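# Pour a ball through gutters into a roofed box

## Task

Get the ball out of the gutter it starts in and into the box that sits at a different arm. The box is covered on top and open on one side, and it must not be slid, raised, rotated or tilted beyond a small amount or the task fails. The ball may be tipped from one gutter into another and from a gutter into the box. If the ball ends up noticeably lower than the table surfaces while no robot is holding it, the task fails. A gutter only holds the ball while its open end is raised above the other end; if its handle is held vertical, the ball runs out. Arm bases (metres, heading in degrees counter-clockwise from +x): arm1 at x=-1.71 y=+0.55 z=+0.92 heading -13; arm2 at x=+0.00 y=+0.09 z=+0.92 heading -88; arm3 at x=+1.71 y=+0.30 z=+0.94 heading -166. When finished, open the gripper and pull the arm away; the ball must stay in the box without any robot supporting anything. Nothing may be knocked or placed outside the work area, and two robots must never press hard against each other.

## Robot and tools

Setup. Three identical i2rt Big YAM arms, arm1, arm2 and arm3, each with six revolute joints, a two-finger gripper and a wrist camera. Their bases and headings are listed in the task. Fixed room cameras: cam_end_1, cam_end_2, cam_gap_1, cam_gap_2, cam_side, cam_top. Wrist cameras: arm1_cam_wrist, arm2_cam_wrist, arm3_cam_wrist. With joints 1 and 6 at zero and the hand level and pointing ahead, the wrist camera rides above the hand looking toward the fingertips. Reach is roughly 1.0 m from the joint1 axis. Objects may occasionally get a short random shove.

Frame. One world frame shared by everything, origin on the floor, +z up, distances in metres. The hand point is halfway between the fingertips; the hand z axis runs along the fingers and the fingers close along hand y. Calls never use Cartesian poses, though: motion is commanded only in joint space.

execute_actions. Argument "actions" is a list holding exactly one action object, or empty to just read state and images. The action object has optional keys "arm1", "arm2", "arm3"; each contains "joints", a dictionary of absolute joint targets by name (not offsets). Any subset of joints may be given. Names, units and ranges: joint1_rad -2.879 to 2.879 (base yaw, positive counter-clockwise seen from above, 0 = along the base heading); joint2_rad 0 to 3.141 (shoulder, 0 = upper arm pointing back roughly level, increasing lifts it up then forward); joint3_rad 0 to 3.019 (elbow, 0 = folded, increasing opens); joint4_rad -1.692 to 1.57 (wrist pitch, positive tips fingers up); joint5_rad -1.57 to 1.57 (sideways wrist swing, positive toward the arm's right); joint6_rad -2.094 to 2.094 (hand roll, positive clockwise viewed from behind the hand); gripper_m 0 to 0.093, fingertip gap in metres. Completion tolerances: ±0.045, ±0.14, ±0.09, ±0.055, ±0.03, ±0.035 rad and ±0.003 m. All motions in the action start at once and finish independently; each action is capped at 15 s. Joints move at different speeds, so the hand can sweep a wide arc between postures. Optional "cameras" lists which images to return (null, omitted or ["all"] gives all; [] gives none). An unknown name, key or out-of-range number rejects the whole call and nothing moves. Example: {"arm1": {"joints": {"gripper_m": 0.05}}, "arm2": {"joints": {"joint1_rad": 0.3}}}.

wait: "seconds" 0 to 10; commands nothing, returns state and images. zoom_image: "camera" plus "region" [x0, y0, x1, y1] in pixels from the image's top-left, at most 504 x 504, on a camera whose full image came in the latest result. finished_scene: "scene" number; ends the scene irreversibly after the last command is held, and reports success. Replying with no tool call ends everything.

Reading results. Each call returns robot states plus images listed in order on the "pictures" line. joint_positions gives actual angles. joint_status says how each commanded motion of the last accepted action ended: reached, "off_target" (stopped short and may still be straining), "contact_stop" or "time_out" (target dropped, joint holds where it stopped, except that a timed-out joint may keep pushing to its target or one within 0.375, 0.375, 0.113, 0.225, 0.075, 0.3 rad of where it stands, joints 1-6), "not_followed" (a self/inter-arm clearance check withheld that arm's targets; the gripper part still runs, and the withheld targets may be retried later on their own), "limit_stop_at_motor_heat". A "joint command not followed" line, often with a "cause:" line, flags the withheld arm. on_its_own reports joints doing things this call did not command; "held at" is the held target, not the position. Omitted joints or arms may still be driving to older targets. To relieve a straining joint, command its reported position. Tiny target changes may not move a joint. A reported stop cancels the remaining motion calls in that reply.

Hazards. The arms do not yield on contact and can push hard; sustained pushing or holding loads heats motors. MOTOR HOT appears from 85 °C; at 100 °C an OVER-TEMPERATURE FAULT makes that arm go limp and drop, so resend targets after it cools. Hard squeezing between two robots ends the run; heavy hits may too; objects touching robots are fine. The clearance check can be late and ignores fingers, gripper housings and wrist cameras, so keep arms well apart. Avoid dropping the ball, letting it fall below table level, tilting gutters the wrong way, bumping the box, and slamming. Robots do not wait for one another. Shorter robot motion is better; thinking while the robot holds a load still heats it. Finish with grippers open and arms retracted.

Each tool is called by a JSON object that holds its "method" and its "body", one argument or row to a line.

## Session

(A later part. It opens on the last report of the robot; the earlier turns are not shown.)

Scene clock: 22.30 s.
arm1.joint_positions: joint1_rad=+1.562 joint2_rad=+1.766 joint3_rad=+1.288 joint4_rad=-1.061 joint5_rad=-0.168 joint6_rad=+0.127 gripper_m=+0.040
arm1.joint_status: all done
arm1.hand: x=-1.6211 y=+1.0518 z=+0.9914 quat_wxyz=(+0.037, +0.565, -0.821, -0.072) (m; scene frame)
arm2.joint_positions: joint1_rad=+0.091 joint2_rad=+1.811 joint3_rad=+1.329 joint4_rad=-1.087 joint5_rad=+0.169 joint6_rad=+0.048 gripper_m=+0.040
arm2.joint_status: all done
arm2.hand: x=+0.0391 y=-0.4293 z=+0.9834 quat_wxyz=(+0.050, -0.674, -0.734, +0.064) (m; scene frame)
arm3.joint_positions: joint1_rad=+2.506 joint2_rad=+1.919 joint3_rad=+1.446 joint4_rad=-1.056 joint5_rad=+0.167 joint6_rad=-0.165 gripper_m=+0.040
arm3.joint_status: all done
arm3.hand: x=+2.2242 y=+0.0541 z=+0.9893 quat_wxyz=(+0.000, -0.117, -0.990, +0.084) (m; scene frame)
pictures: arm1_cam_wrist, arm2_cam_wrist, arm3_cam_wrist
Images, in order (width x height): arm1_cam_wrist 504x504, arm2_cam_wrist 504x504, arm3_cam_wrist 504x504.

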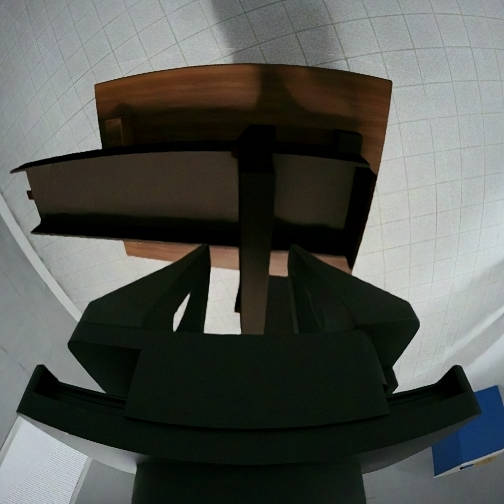

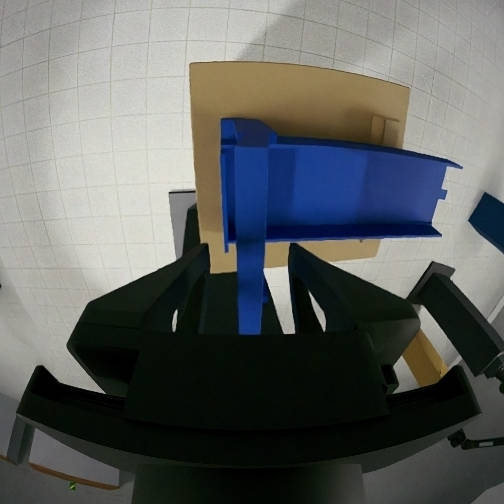

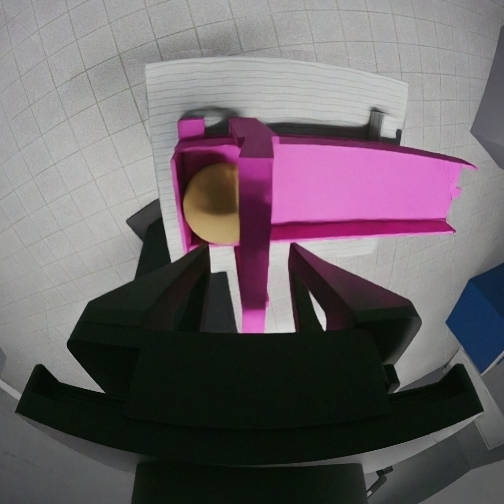

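{"method": "execute_actions", "body": {
  "actions": [
    {"arm1":{"joints":{"joint3_rad":1.258}},"arm2":{"joints":{"joint2_rad":1.838}},"arm3":{"joints":{"joint2_rad":1.942}}}
  ],
  "cameras": []
}}

Scene clock: 22.93 s.
arm1.joint_positions: joint1_rad=+1.562 joint2_rad=+1.765 joint3_rad=+1.275 joint4_rad=-1.060 joint5_rad=-0.168 joint6_rad=+0.127 gripper_m=+0.040
arm1.joint_status: all done
arm1.hand: x=-1.6224 y=+1.0466 z=+0.9872 quat_wxyz=(+0.041, +0.564, -0.822, -0.068) (m; scene frame)
arm2.joint_positions: joint1_rad=+0.091 joint2_rad=+1.811 joint3_rad=+1.329 joint4_rad=-1.087 joint5_rad=+0.169 joint6_rad=+0.048 gripper_m=+0.040
arm2.joint_status: all done
arm2.hand: x=+0.0391 y=-0.4293 z=+0.9834 quat_wxyz=(+0.050, -0.674, -0.734, +0.064) (m; scene frame)
arm3.joint_positions: joint1_rad=+2.506 joint2_rad=+1.919 joint3_rad=+1.446 joint4_rad=-1.056 joint5_rad=+0.167 joint6_rad=-0.165 gripper_m=+0.040
arm3.joint_status: all done
arm3.hand: x=+2.2242 y=+0.0541 z=+0.9893 quat_wxyz=(+0.000, -0.117, -0.990, +0.084) (m; scene frame)
pictures: none
No camera images: the call's "cameras" was empty. Leave "cameras" out to get every camera's image.

{"method": "execute_actions", "body": {
  "actions": [
    {"arm1":{"joints":{"gripper_m":0.0}},"arm2":{"joints":{"joint2_rad":1.848}},"arm3":{"joints":{"joint2_rad":1.952}}}
  ],
  "cameras": []
}}

Scene clock: 23.73 s.
arm1.joint_positions: joint1_rad=+1.563 joint2_rad=+1.759 joint3_rad=+1.275 joint4_rad=-1.059 joint5_rad=-0.177 joint6_rad=+0.131 gripper_m=+0.012
arm1.joint_status: gripper_m off_target (ended at +0.012, target +0.000)
arm1.hand: x=-1.6241 y=+1.0478 z=+0.9904 quat_wxyz=(+0.042, +0.563, -0.822, -0.074) (m; scene frame)
arm2.joint_positions: joint1_rad=+0.091 joint2_rad=+1.822 joint3_rad=+1.329 joint4_rad=-1.087 joint5_rad=+0.169 joint6_rad=+0.048 gripper_m=+0.040
arm2.joint_status: all done
arm2.hand: x=+0.0390 y=-0.4286 z=+0.9784 quat_wxyz=(+0.054, -0.674, -0.734, +0.061) (m; scene frame)
arm3.joint_positions: joint1_rad=+2.506 joint2_rad=+1.932 joint3_rad=+1.446 joint4_rad=-1.056 joint5_rad=+0.167 joint6_rad=-0.165 gripper_m=+0.040
arm3.joint_status: all done
arm3.hand: x=+2.2233 y=+0.0545 z=+0.9827 quat_wxyz=(+0.006, -0.117, -0.990, +0.082) (m; scene frame)
pictures: none
No camera images: the call's "cameras" was empty. Leave "cameras" out to get every camera's image.

{"method": "execute_actions", "body": {
  "actions": [
    {"arm1":{"joints":{"joint2_rad":1.64,"joint3_rad":1.39,"joint4_rad":-1.29}},"arm2":{"joints":{"gripper_m":0.0}},"arm3":{"joints":{"gripper_m":0.0}}}
  ],
  "cameras": ["arm1_cam_wrist","arm2_cam_wrist","arm3_cam_wrist","cam_end_1"]
}}

Scene clock: 24.80 s.
arm1.joint_positions: joint1_rad=+1.563 joint2_rad=+1.632 joint3_rad=+1.340 joint4_rad=-1.278 joint5_rad=-0.166 joint6_rad=+0.131 gripper_m=+0.012
arm1.joint_status: all done
arm1.hand: x=-1.6294 y=+1.0221 z=+1.0720 quat_wxyz=(+0.048, +0.563, -0.823, -0.061) (m; scene frame)
arm2.joint_positions: joint1_rad=+0.091 joint2_rad=+1.822 joint3_rad=+1.329 joint4_rad=-1.087 joint5_rad=+0.177 joint6_rad=+0.048 gripper_m=+0.012
arm2.joint_status: gripper_m off_target (ended at +0.012, target +0.000)
arm2.hand: x=+0.0376 y=-0.4288 z=+0.9786 quat_wxyz=(+0.057, -0.674, -0.734, +0.064) (m; scene frame)
arm3.joint_positions: joint1_rad=+2.508 joint2_rad=+1.931 joint3_rad=+1.446 joint4_rad=-1.056 joint5_rad=+0.180 joint6_rad=-0.166 gripper_m=+0.012
arm3.joint_status: gripper_m off_target (ended at +0.012, target +0.000)
arm3.hand: x=+2.2231 y=+0.0534 z=+0.9837 quat_wxyz=(+0.007, -0.116, -0.989, +0.089) (m; scene frame)
pictures: arm1_cam_wrist, arm2_cam_wrist, arm3_cam_wrist, cam_end_1
Images, in order (width x height): arm1_cam_wrist 504x504, arm2_cam_wrist 504x504, arm3_cam_wrist 504x504, cam_end_1 896x504.

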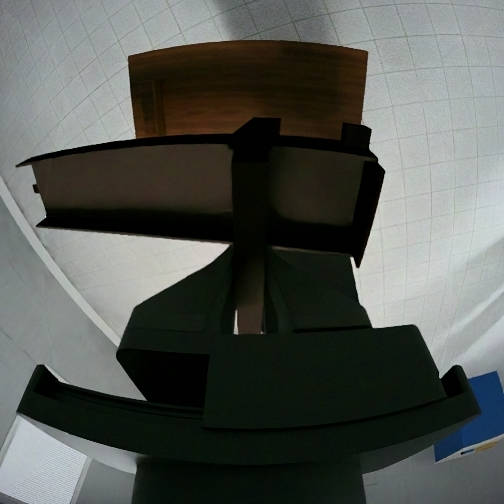

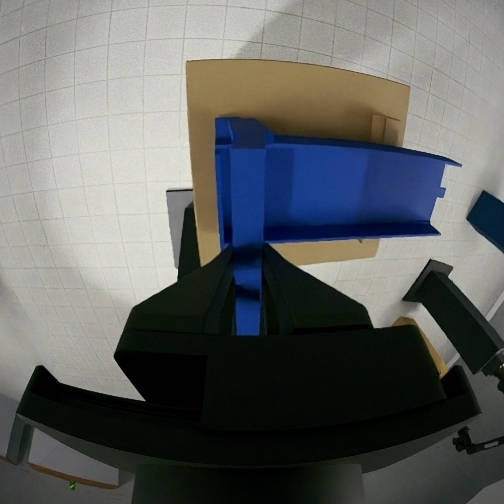

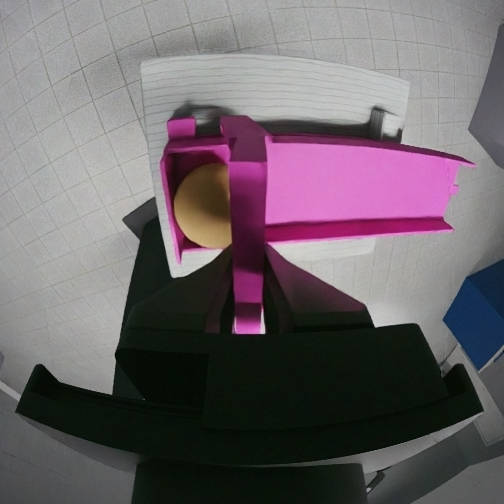

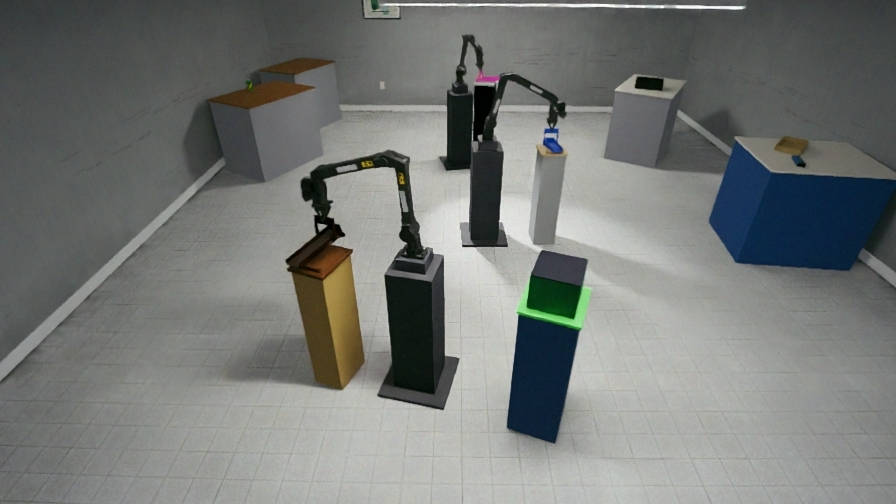

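{"method": "execute_actions", "body": {
  "actions": [
    {"arm1":{"joints":{"joint1_rad":0.6,"joint2_rad":1.2,"joint3_rad":1.33,"joint4_rad":-1.5}},"arm2":{"joints":{"joint2_rad":1.68,"joint3_rad":1.45,"joint4_rad":-1.28}},"arm3":{"joints":{"joint2_rad":1.80,"joint3_rad":1.55,"joint4_rad":-1.21,"joint5_rad":0.36}}}
  ],
  "cameras": ["arm2_cam_wrist","arm3_cam_wrist","cam_end_2","cam_side"]
}}

Scene clock: 27.23 s.
arm1.joint_positions: joint1_rad=+0.603 joint2_rad=+1.203 joint3_rad=+1.327 joint4_rad=-1.490 joint5_rad=-0.164 joint6_rad=+0.131 gripper_m=+0.012
arm1.joint_status: all done
arm1.hand: x=-1.3766 y=+0.7116 z=+1.2398 quat_wxyz=(-0.086, +0.127, -0.983, -0.106) (m; scene frame)
arm2.joint_positions: joint1_rad=+0.091 joint2_rad=+1.678 joint3_rad=+1.407 joint4_rad=-1.273 joint5_rad=+0.172 joint6_rad=+0.044 gripper_m=+0.011
arm2.joint_status: all done
arm2.hand: x=+0.0363 y=-0.4168 z=+1.0760 quat_wxyz=(+0.042, -0.674, -0.734, +0.073) (m; scene frame)
arm3.joint_positions: joint1_rad=+2.510 joint2_rad=+1.797 joint3_rad=+1.501 joint4_rad=-1.204 joint5_rad=+0.351 joint6_rad=-0.168 gripper_m=+0.012
arm3.joint_status: all done
arm3.hand: x=+2.2036 y=+0.0318 z=+1.0813 quat_wxyz=(+0.011, -0.117, -0.977, +0.176) (m; scene frame)
pictures: arm2_cam_wrist, arm3_cam_wrist, cam_end_2, cam_side
Images, in order (width x height): arm2_cam_wrist 504x504, arm3_cam_wrist 504x504, cam_end_2 896x504, cam_side 896x504.

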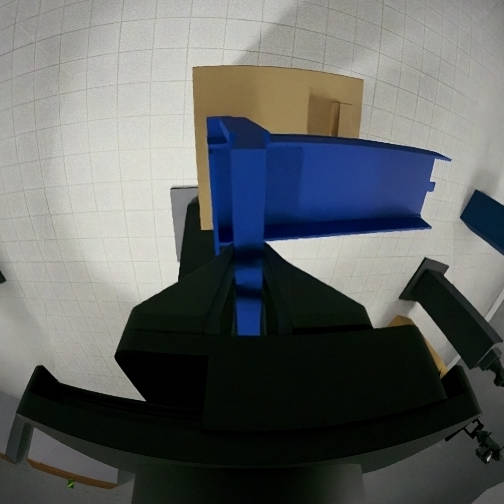

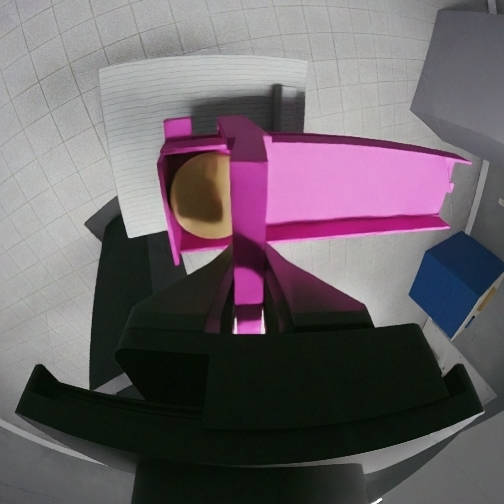

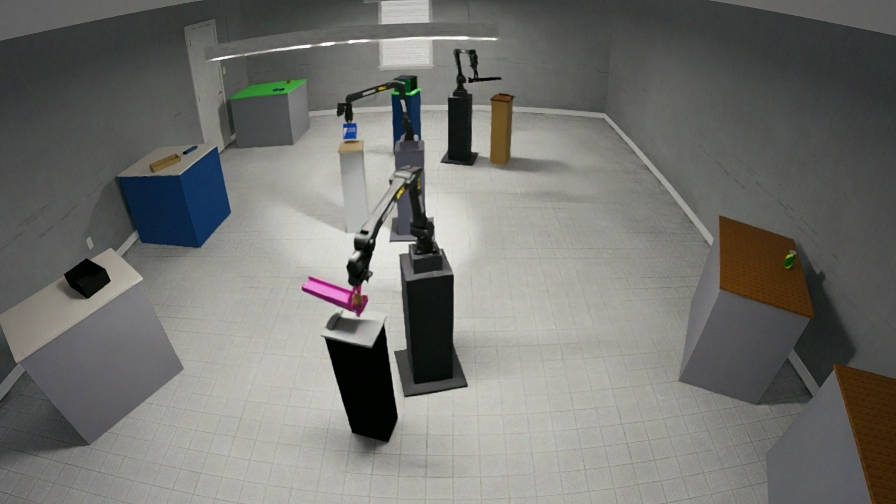

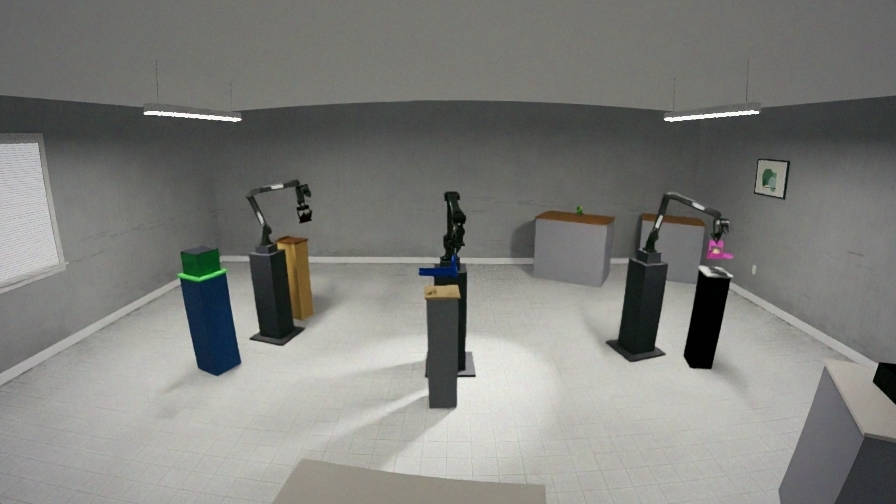

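{"method": "zoom_image", "body": {
  "camera": "cam_side",
  "region": [405, 230, 495, 300]
}}

Region (405, 230, 495, 300) of cam_side's 896x504 image, scaled by 5.600, with more detail than that image has.

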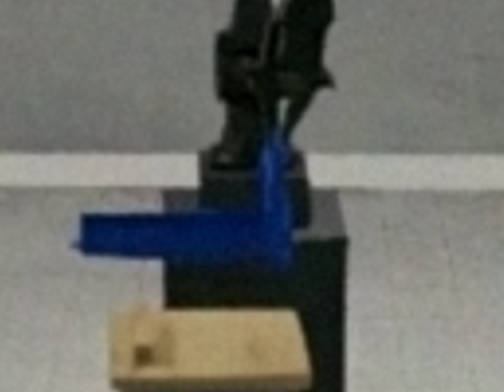

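{"method": "execute_actions", "body": {
  "actions": [
    {"arm1":{"joints":{"joint1_rad":-1.64,"joint2_rad":0.967,"joint3_rad":1.25,"joint4_rad":-1.64,"joint5_rad":0,"joint6_rad":1.585}},"arm2":{"joints":{"joint1_rad":1.656,"joint2_rad":1.75,"joint3_rad":1.665,"joint4_rad":-0.9,"joint5_rad":0,"joint6_rad":-1.58}},"arm3":{"joints":{"joint4_rad":-0.935,"joint5_rad":0.32,"joint6_rad":-0.84}}}
  ],
  "cameras": ["arm1_cam_wrist","arm3_cam_wrist","cam_end_1","cam_side"]
}}

Scene clock: 30.57 s.
arm1.joint_positions: joint1_rad=-1.633 joint2_rad=+0.979 joint3_rad=+1.245 joint4_rad=-1.632 joint5_rad=+0.002 joint6_rad=+1.570 gripper_m=+0.012
arm1.joint_status: all done
arm1.hand: x=-1.8033 y=+0.2765 z=+1.2571 quat_wxyz=(-0.097, -0.984, +0.147, +0.010) (m; scene frame)
arm2.joint_positions: joint1_rad=+1.665 joint2_rad=+1.760 joint3_rad=+1.623 joint4_rad=-0.906 joint5_rad=-0.004 joint6_rad=-1.570 gripper_m=+0.011
arm2.joint_status: all done
arm2.hand: x=+0.6544 y=+0.1771 z=+1.1492 quat_wxyz=(-0.199, +0.727, -0.634, +0.173) (m; scene frame)
arm3.joint_positions: joint1_rad=+2.510 joint2_rad=+1.797 joint3_rad=+1.501 joint4_rad=-0.952 joint5_rad=+0.318 joint6_rad=-0.833 gripper_m=+0.012
arm3.joint_status: all done
arm3.hand: x=+2.2598 y=+0.0143 z=+1.0914 quat_wxyz=(-0.044, +0.187, -0.957, +0.219) (m; scene frame)
pictures: arm1_cam_wrist, arm3_cam_wrist, cam_end_1, cam_side
Images, in order (width x height): arm1_cam_wrist 504x504, arm3_cam_wrist 504x504, cam_end_1 896x504, cam_side 896x504.

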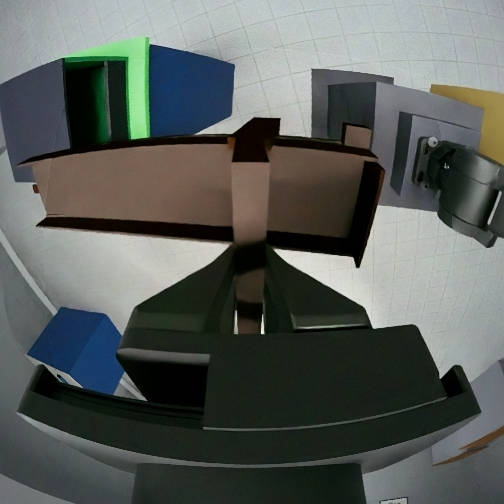

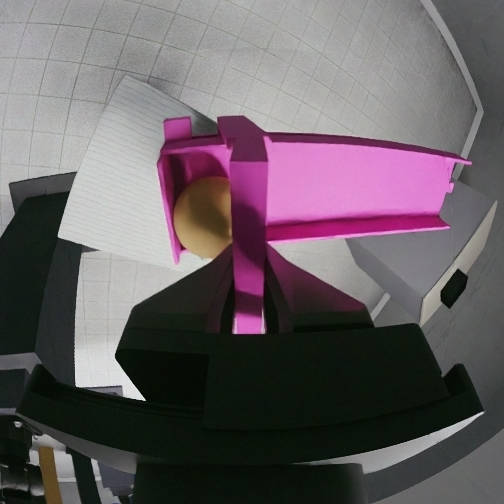

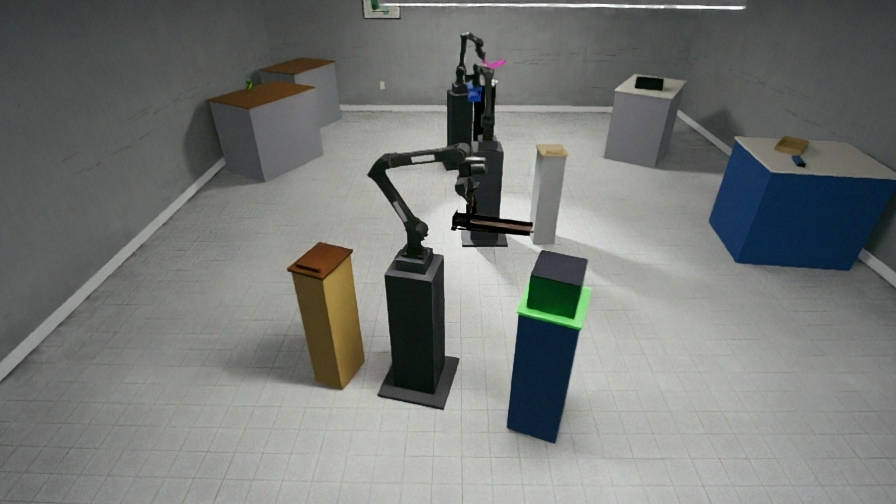

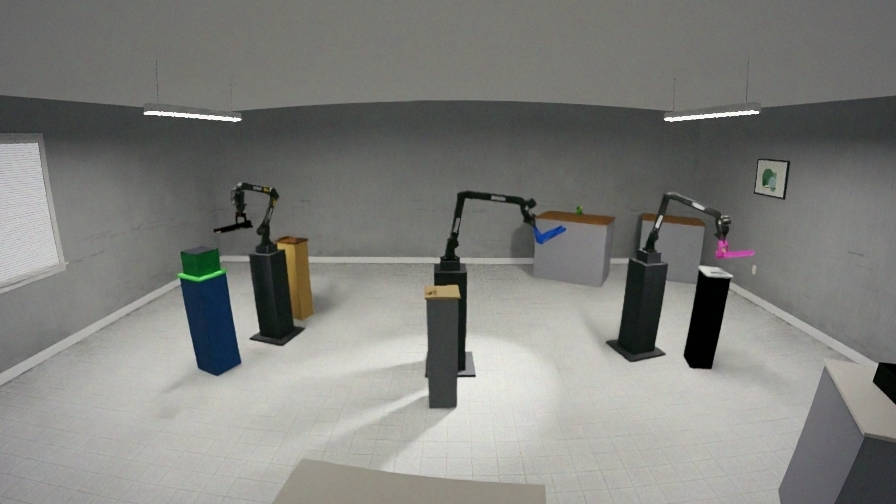

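{"method": "zoom_image", "body": {
  "camera": "arm1_cam_wrist",
  "region": [0, 20, 200, 200]
}}

Region (0, 20, 200, 200) of arm1_cam_wrist's 504x504 image, scaled by 2.520, with more detail than that image has; it fills the top 454 rows of this view, and the rest is white.

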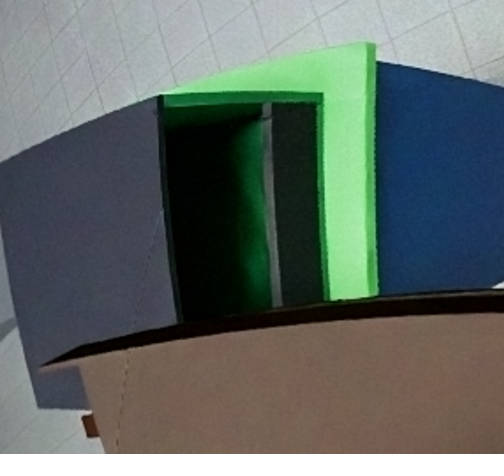

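{"method": "execute_actions", "body": {
  "actions": [
    {"arm1":{"joints":{"joint1_rad":-1.755,"joint2_rad":0.88,"joint3_rad":1.0,"joint4_rad":-1.40}},"arm2":{"joints":{"joint2_rad":1.935,"joint4_rad":-0.89}},"arm3":{"joints":{"joint1_rad":-0.13,"joint2_rad":1.6,"joint3_rad":1.55,"joint4_rad":-0.86,"joint5_rad":0,"joint6_rad":-1.58}}}
  ],
  "cameras": ["arm1_cam_wrist","arm2_cam_wrist","arm3_cam_wrist","cam_gap_2","cam_side"]
}}

Scene clock: 34.17 s.
arm1.joint_positions: joint1_rad=-1.751 joint2_rad=+0.888 joint3_rad=+0.999 joint4_rad=-1.421 joint5_rad=+0.002 joint6_rad=+1.572 gripper_m=+0.012
arm1.joint_status: all done
arm1.hand: x=-1.8309 y=+0.2952 z=+1.1864 quat_wxyz=(-0.123, -0.971, +0.205, +0.022) (m; scene frame)
arm2.joint_positions: joint1_rad=+1.665 joint2_rad=+1.965 joint3_rad=+1.623 joint4_rad=-0.903 joint5_rad=-0.004 joint6_rad=-1.571 gripper_m=+0.011
arm2.joint_status: all done
arm2.hand: x=+0.6617 y=+0.1775 z=+1.0175 quat_wxyz=(-0.125, +0.744, -0.648, +0.109) (m; scene frame)
arm3.joint_positions: joint1_rad=-0.135 joint2_rad=+1.626 joint3_rad=+1.505 joint4_rad=-0.867 joint5_rad=+0.003 joint6_rad=-1.573 gripper_m=+0.012
arm3.joint_status: all done
arm3.hand: x=+1.0913 y=+0.2356 z=+1.1885 quat_wxyz=(+0.191, -0.642, -0.713, +0.209) (m; scene frame)
pictures: arm1_cam_wrist, arm2_cam_wrist, arm3_cam_wrist, cam_gap_2, cam_side
Images, in order (width x height): arm1_cam_wrist 504x504, arm2_cam_wrist 504x504, arm3_cam_wrist 504x504, cam_gap_2 896x504, cam_side 896x504.

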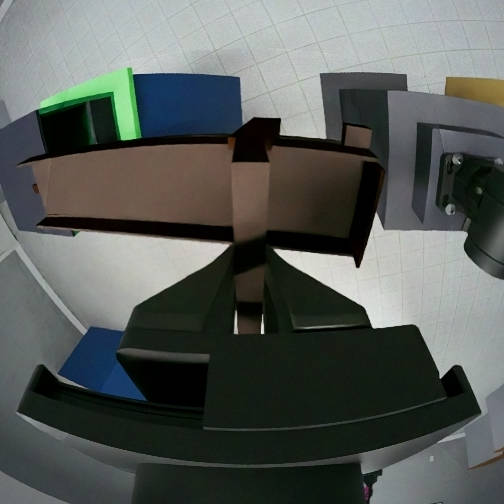

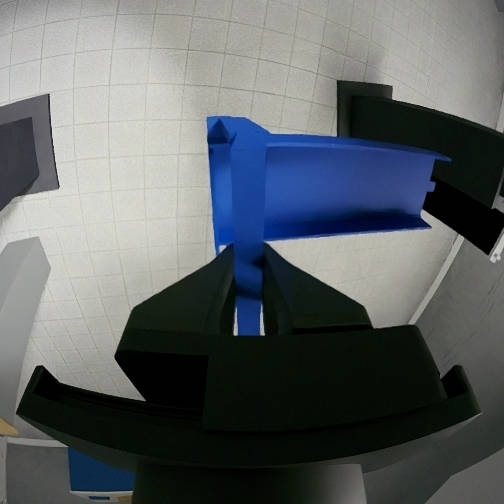

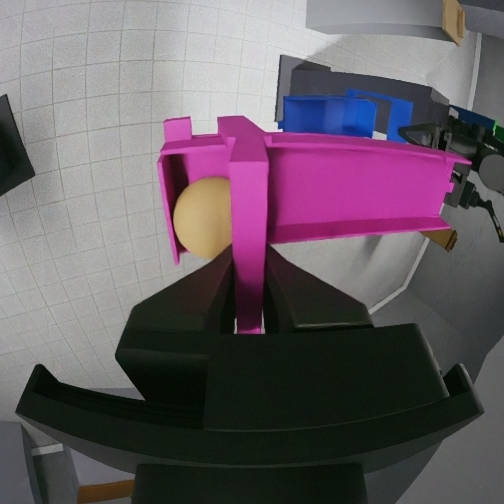

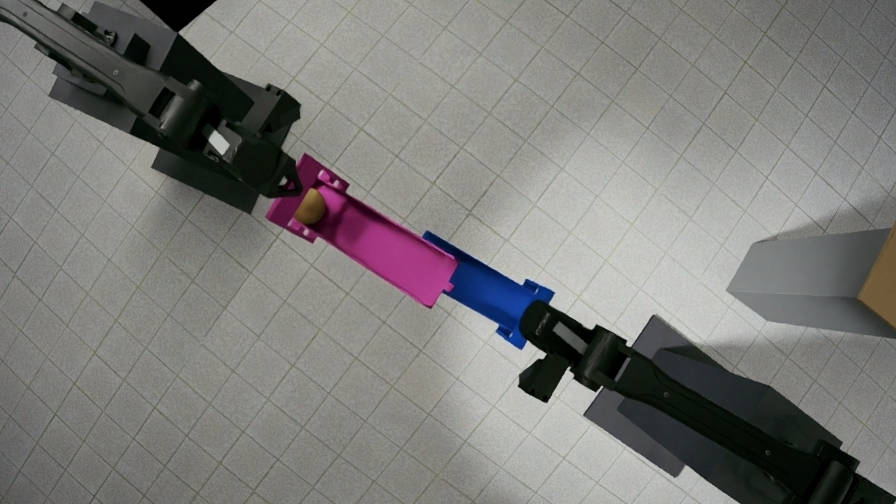

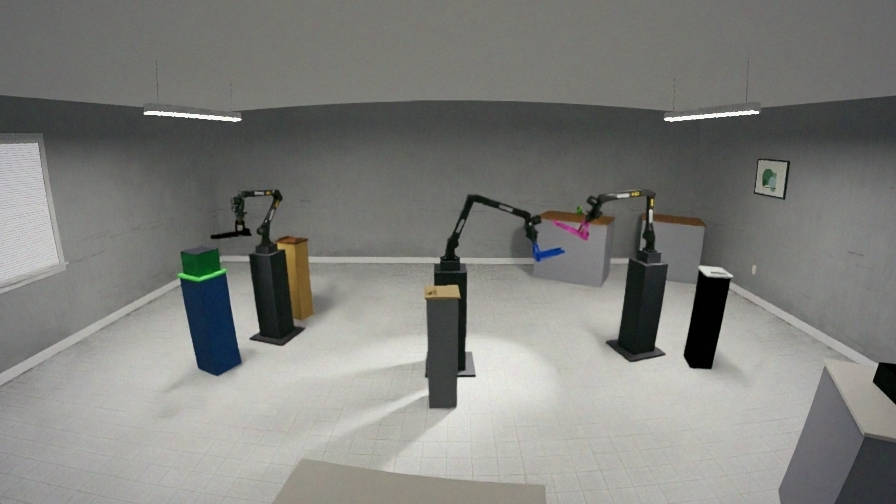

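{"method": "zoom_image", "body": {
  "camera": "arm1_cam_wrist",
  "region": [0, 50, 200, 250]
}}

{"method": "execute_actions", "body": {
  "actions": [
    {"arm1":{"joints":{"joint2_rad":0.80,"joint3_rad":0.73,"joint4_rad":-1.215}},"arm2":{"joints":{"joint2_rad":2.07,"joint3_rad":1.915,"joint4_rad":-1.03}},"arm3":{"joints":{"joint1_rad":-0.097,"joint2_rad":1.785,"joint3_rad":1.77,"joint4_rad":-1.14}}}
  ],
  "cameras": ["arm1_cam_wrist","arm2_cam_wrist","arm3_cam_wrist","cam_gap_2","cam_side","cam_end_1"]
}}

Region (0, 50, 200, 250) of arm1_cam_wrist's 504x504 image, scaled by 2.520, with more detail than that image has.

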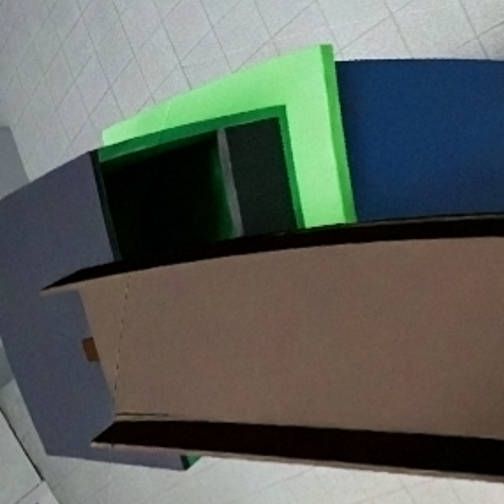

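Scene clock: 36.00 s.
arm1.joint_positions: joint1_rad=-1.751 joint2_rad=+0.806 joint3_rad=+0.725 joint4_rad=-1.236 joint5_rad=+0.002 joint6_rad=+1.572 gripper_m=+0.012
arm1.joint_status: all done
arm1.hand: x=-1.8187 y=+0.3209 z=+1.0962 quat_wxyz=(-0.119, -0.971, +0.205, +0.021) (m; scene frame)
arm2.joint_positions: joint1_rad=+1.665 joint2_rad=+2.065 joint3_rad=+1.852 joint4_rad=-1.027 joint5_rad=-0.004 joint6_rad=-1.571 gripper_m=+0.011
arm2.joint_status: all done
arm2.hand: x=+0.7069 y=+0.1838 z=+1.0424 quat_wxyz=(-0.126, +0.743, -0.648, +0.110) (m; scene frame)
arm3.joint_positions: joint1_rad=-0.095 joint2_rad=+1.803 joint3_rad=+1.688 joint4_rad=-1.139 joint5_rad=+0.002 joint6_rad=-1.573 gripper_m=+0.012
arm3.joint_status: all done
arm3.hand: x=+1.0886 y=+0.2098 z=+1.1415 quat_wxyz=(+0.102, -0.646, -0.748, +0.115) (m; scene frame)
pictures: arm1_cam_wrist, arm2_cam_wrist, arm3_cam_wrist, cam_end_1, cam_gap_2, cam_side
Images, in order (width x height): arm1_cam_wrist 504x504, arm2_cam_wrist 504x504, arm3_cam_wrist 504x504, cam_end_1 896x504, cam_gap_2 896x504, cam_side 896x504.

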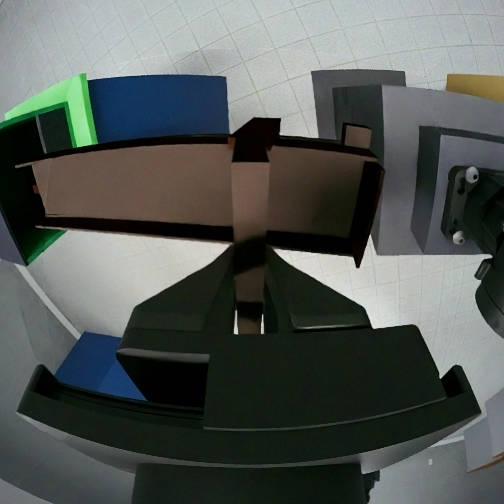

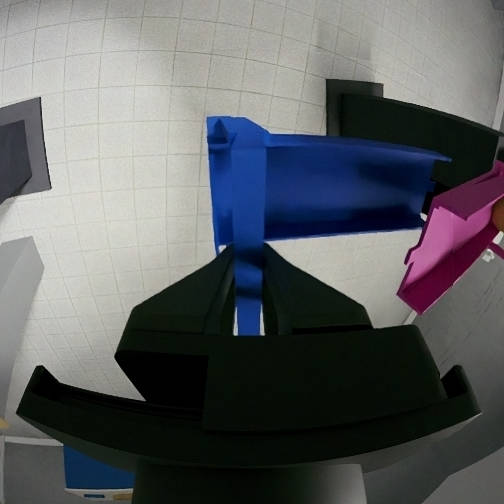

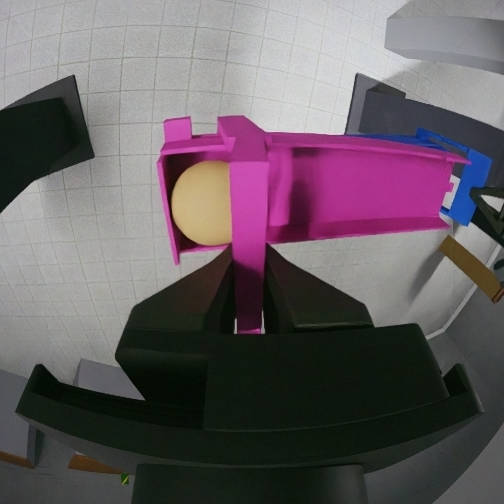

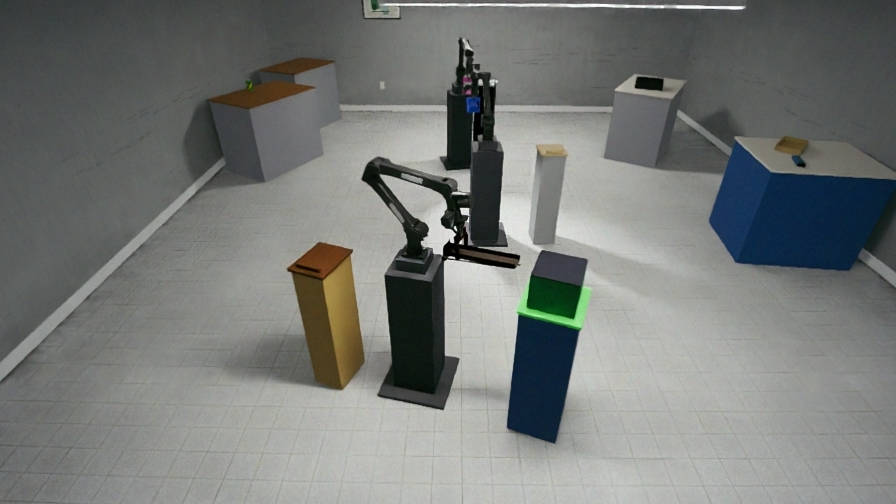

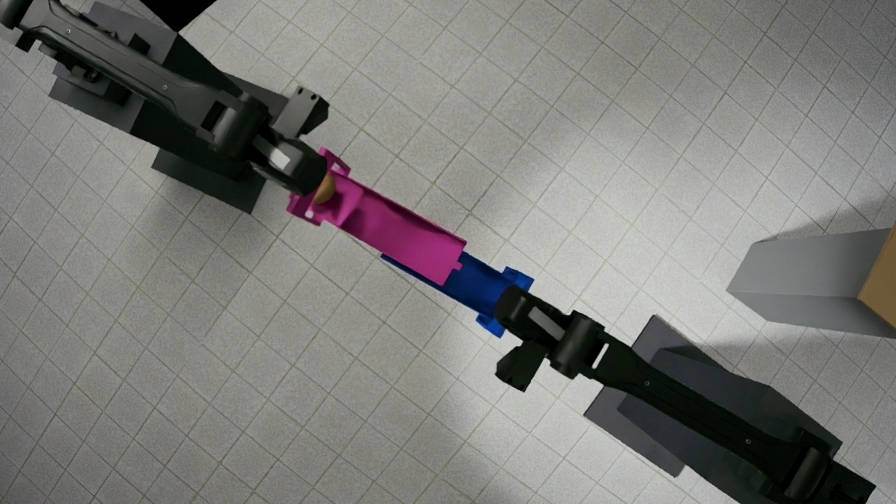

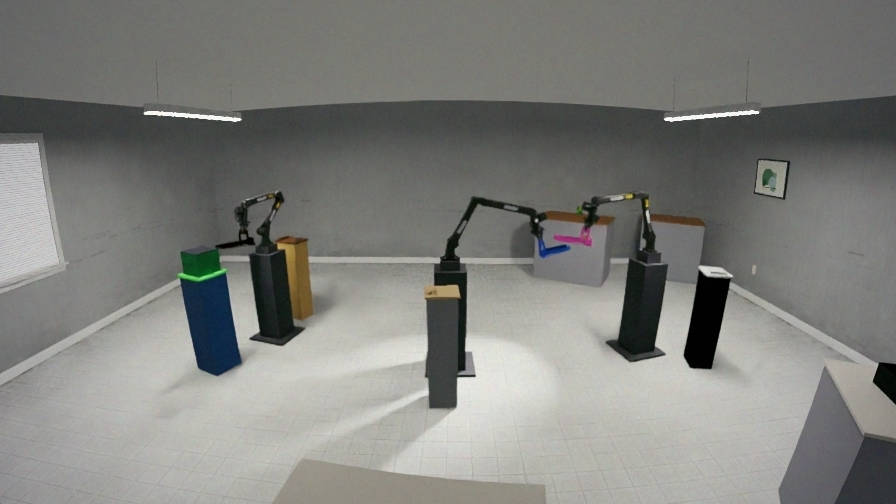

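{"method": "zoom_image", "body": {
  "camera": "cam_side",
  "region": [520, 200, 620, 270]
}}

{"method": "zoom_image", "body": {
  "camera": "cam_gap_2",
  "region": [280, 140, 560, 350]
}}

{"method": "zoom_image", "body": {
  "camera": "arm2_cam_wrist",
  "region": [344, 140, 504, 330]
}}

Region (520, 200, 620, 270) of cam_side's 896x504 image, scaled by 5.040, with more detail than that image has; it fills the top 353 rows of this view, and the rest is white.

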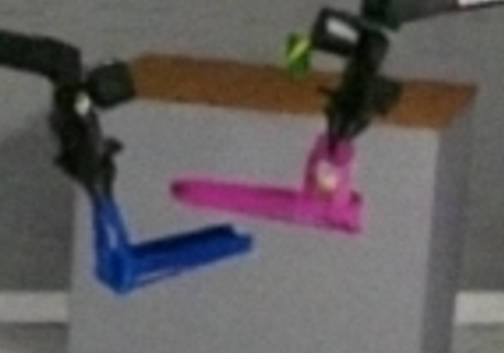

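Region (280, 140, 560, 350) of cam_gap_2's 896x504 image, scaled by 1.800, with more detail than that image has; it fills the top 378 rows of this view, and the rest is white.

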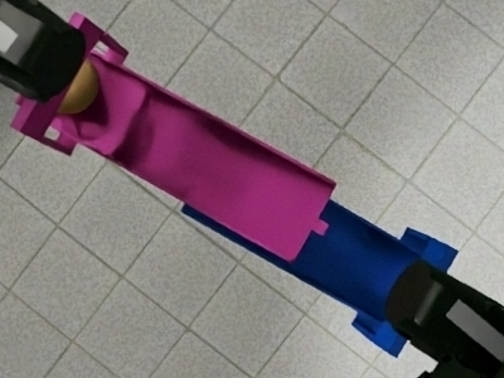

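Region (344, 140, 504, 330) of arm2_cam_wrist's 504x504 image, scaled by 2.653, with more detail than that image has; it fills the left 424 columns of this view, and the rest is white.

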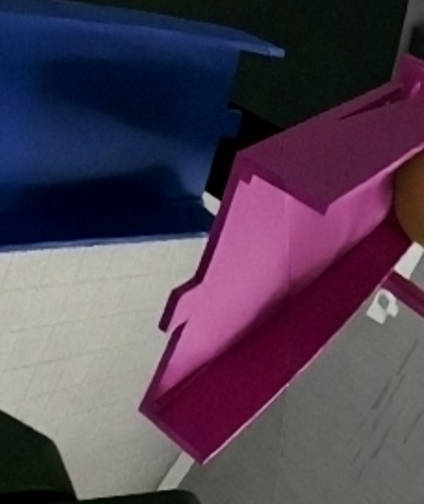

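{"method": "execute_actions", "body": {
  "actions": [
    {"arm1":{"joints":{"joint1_rad":-0.6}},"arm2":{"joints":{"joint1_rad":1.643,"joint2_rad":2.15,"joint3_rad":2.0}}}
  ],
  "cameras": ["arm2_cam_wrist","cam_gap_2","cam_side"]
}}

Scene clock: 38.90 s.
arm1.joint_positions: joint1_rad=-0.608 joint2_rad=+0.806 joint3_rad=+0.725 joint4_rad=-1.231 joint5_rad=+0.000 joint6_rad=+1.573 gripper_m=+0.012
arm1.joint_status: all done
arm1.hand: x=-1.5495 y=+0.3622 z=+1.1002 quat_wxyz=(-0.119, -0.927, -0.352, -0.053) (m; scene frame)
arm2.joint_positions: joint1_rad=+1.652 joint2_rad=+2.137 joint3_rad=+1.936 joint4_rad=-1.032 joint5_rad=-0.004 joint6_rad=-1.571 gripper_m=+0.011
arm2.joint_status: all done
arm2.hand: x=+0.7317 y=+0.1778 z=+1.0296 quat_wxyz=(-0.128, +0.739, -0.652, +0.113) (m; scene frame)
arm3.joint_positions: joint1_rad=-0.095 joint2_rad=+1.803 joint3_rad=+1.688 joint4_rad=-1.139 joint5_rad=+0.002 joint6_rad=-1.573 gripper_m=+0.012
arm3.joint_status: not commanded
arm3.hand: x=+1.0886 y=+0.2098 z=+1.1415 quat_wxyz=(+0.102, -0.646, -0.748, +0.115) (m; scene frame)
pictures: arm2_cam_wrist, cam_gap_2, cam_side
Images, in order (width x height): arm2_cam_wrist 504x504, cam_gap_2 896x504, cam_side 896x504.

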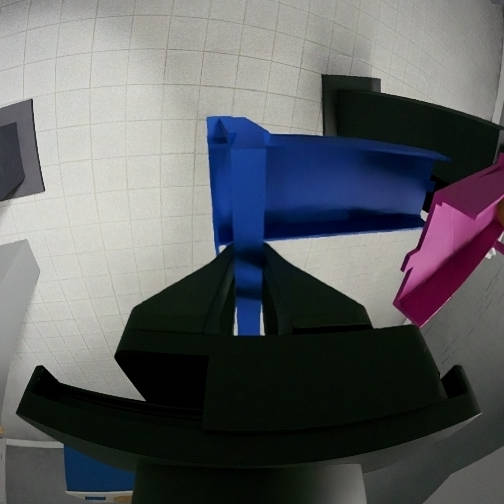

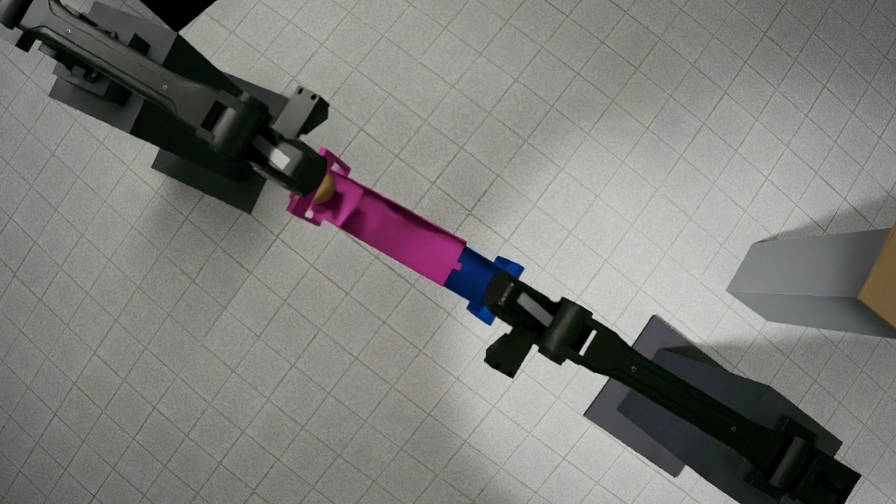

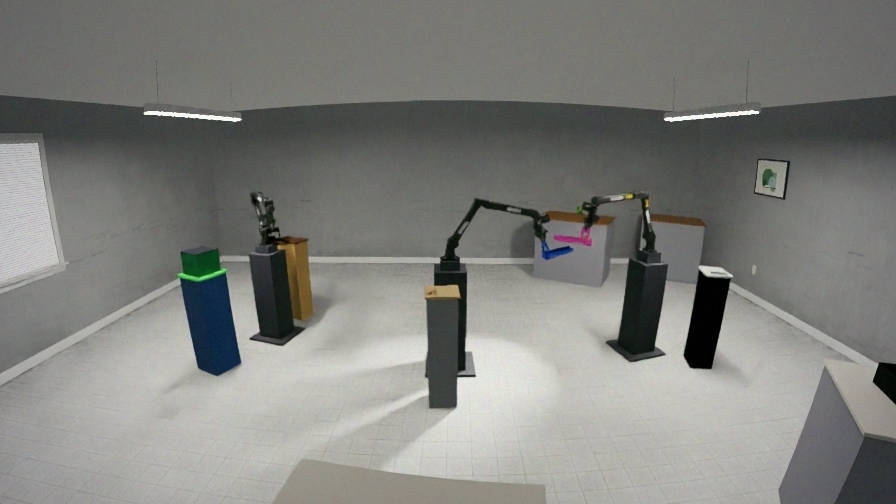

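{"method": "execute_actions", "body": {
  "actions": [
    {"arm1":{"joints":{"joint1_rad":-0.04,"joint2_rad":0.95,"joint3_rad":1.3}},"arm2":{"joints":{"joint4_rad":-1.085}},"arm3":{"joints":{"joint4_rad":-1.27}}}
  ],
  "cameras": ["arm2_cam_wrist","arm3_cam_wrist","cam_gap_2","cam_side"]
}}

Scene clock: 40.57 s.
arm1.joint_positions: joint1_rad=-0.045 joint2_rad=+0.952 joint3_rad=+1.246 joint4_rad=-1.226 joint5_rad=-0.001 joint6_rad=+1.573 gripper_m=+0.012
arm1.joint_status: all done
arm1.hand: x=-1.3645 y=+0.4473 z=+1.3129 quat_wxyz=(-0.252, -0.758, -0.569, -0.196) (m; scene frame)
arm2.joint_positions: joint1_rad=+1.652 joint2_rad=+2.137 joint3_rad=+1.936 joint4_rad=-1.082 joint5_rad=-0.004 joint6_rad=-1.571 gripper_m=+0.011
arm2.joint_status: all done
arm2.hand: x=+0.7201 y=+0.1763 z=+1.0258 quat_wxyz=(-0.110, +0.742, -0.654, +0.097) (m; scene frame)
arm3.joint_positions: joint1_rad=-0.095 joint2_rad=+1.803 joint3_rad=+1.690 joint4_rad=-1.266 joint5_rad=+0.002 joint6_rad=-1.573 gripper_m=+0.012
arm3.joint_status: all done
arm3.hand: x=+1.1182 y=+0.2141 z=+1.1344 quat_wxyz=(+0.061, -0.651, -0.754, +0.068) (m; scene frame)
pictures: arm2_cam_wrist, arm3_cam_wrist, cam_gap_2, cam_side
Images, in order (width x height): arm2_cam_wrist 504x504, arm3_cam_wrist 504x504, cam_gap_2 896x504, cam_side 896x504.

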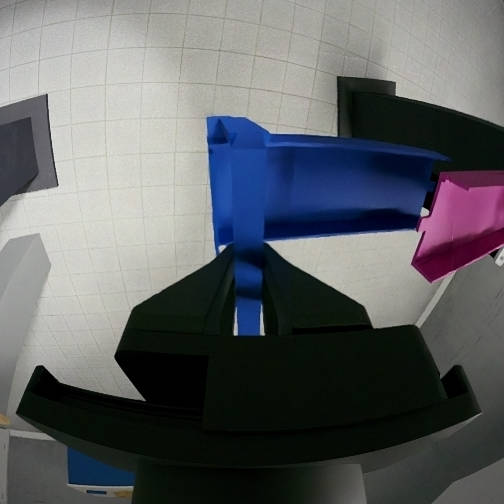

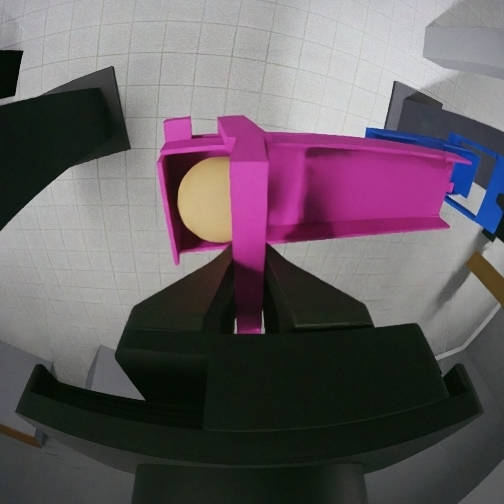

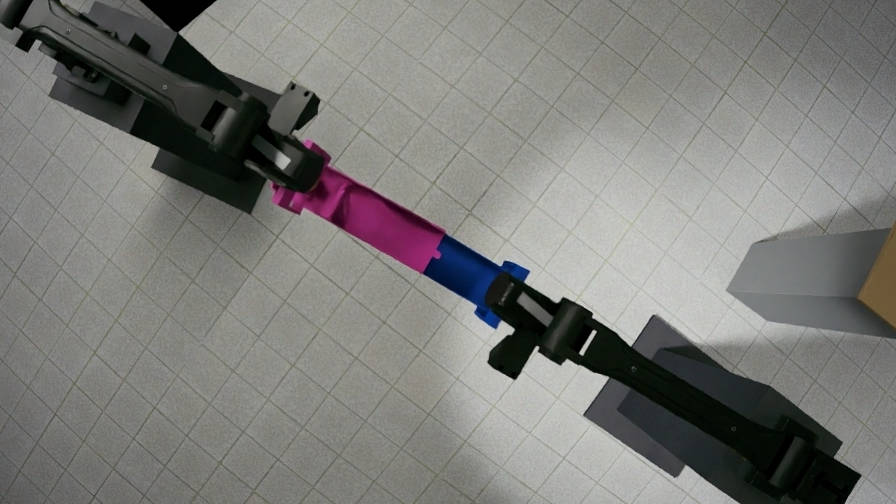

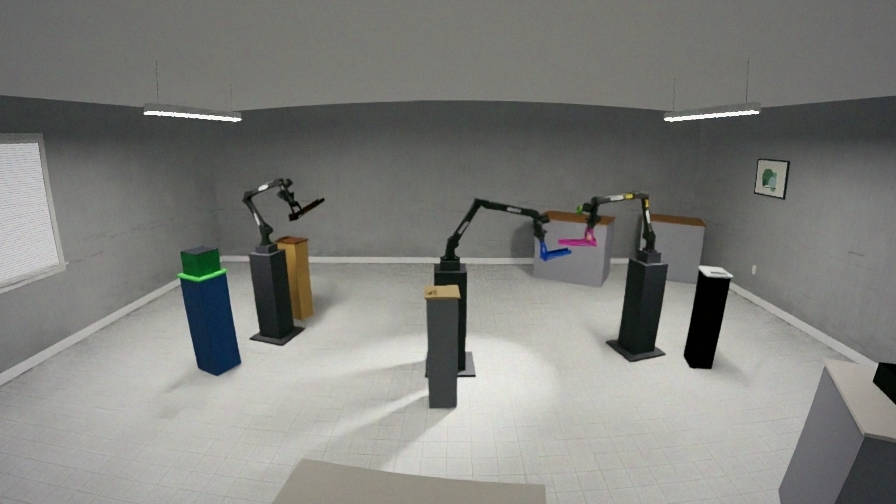

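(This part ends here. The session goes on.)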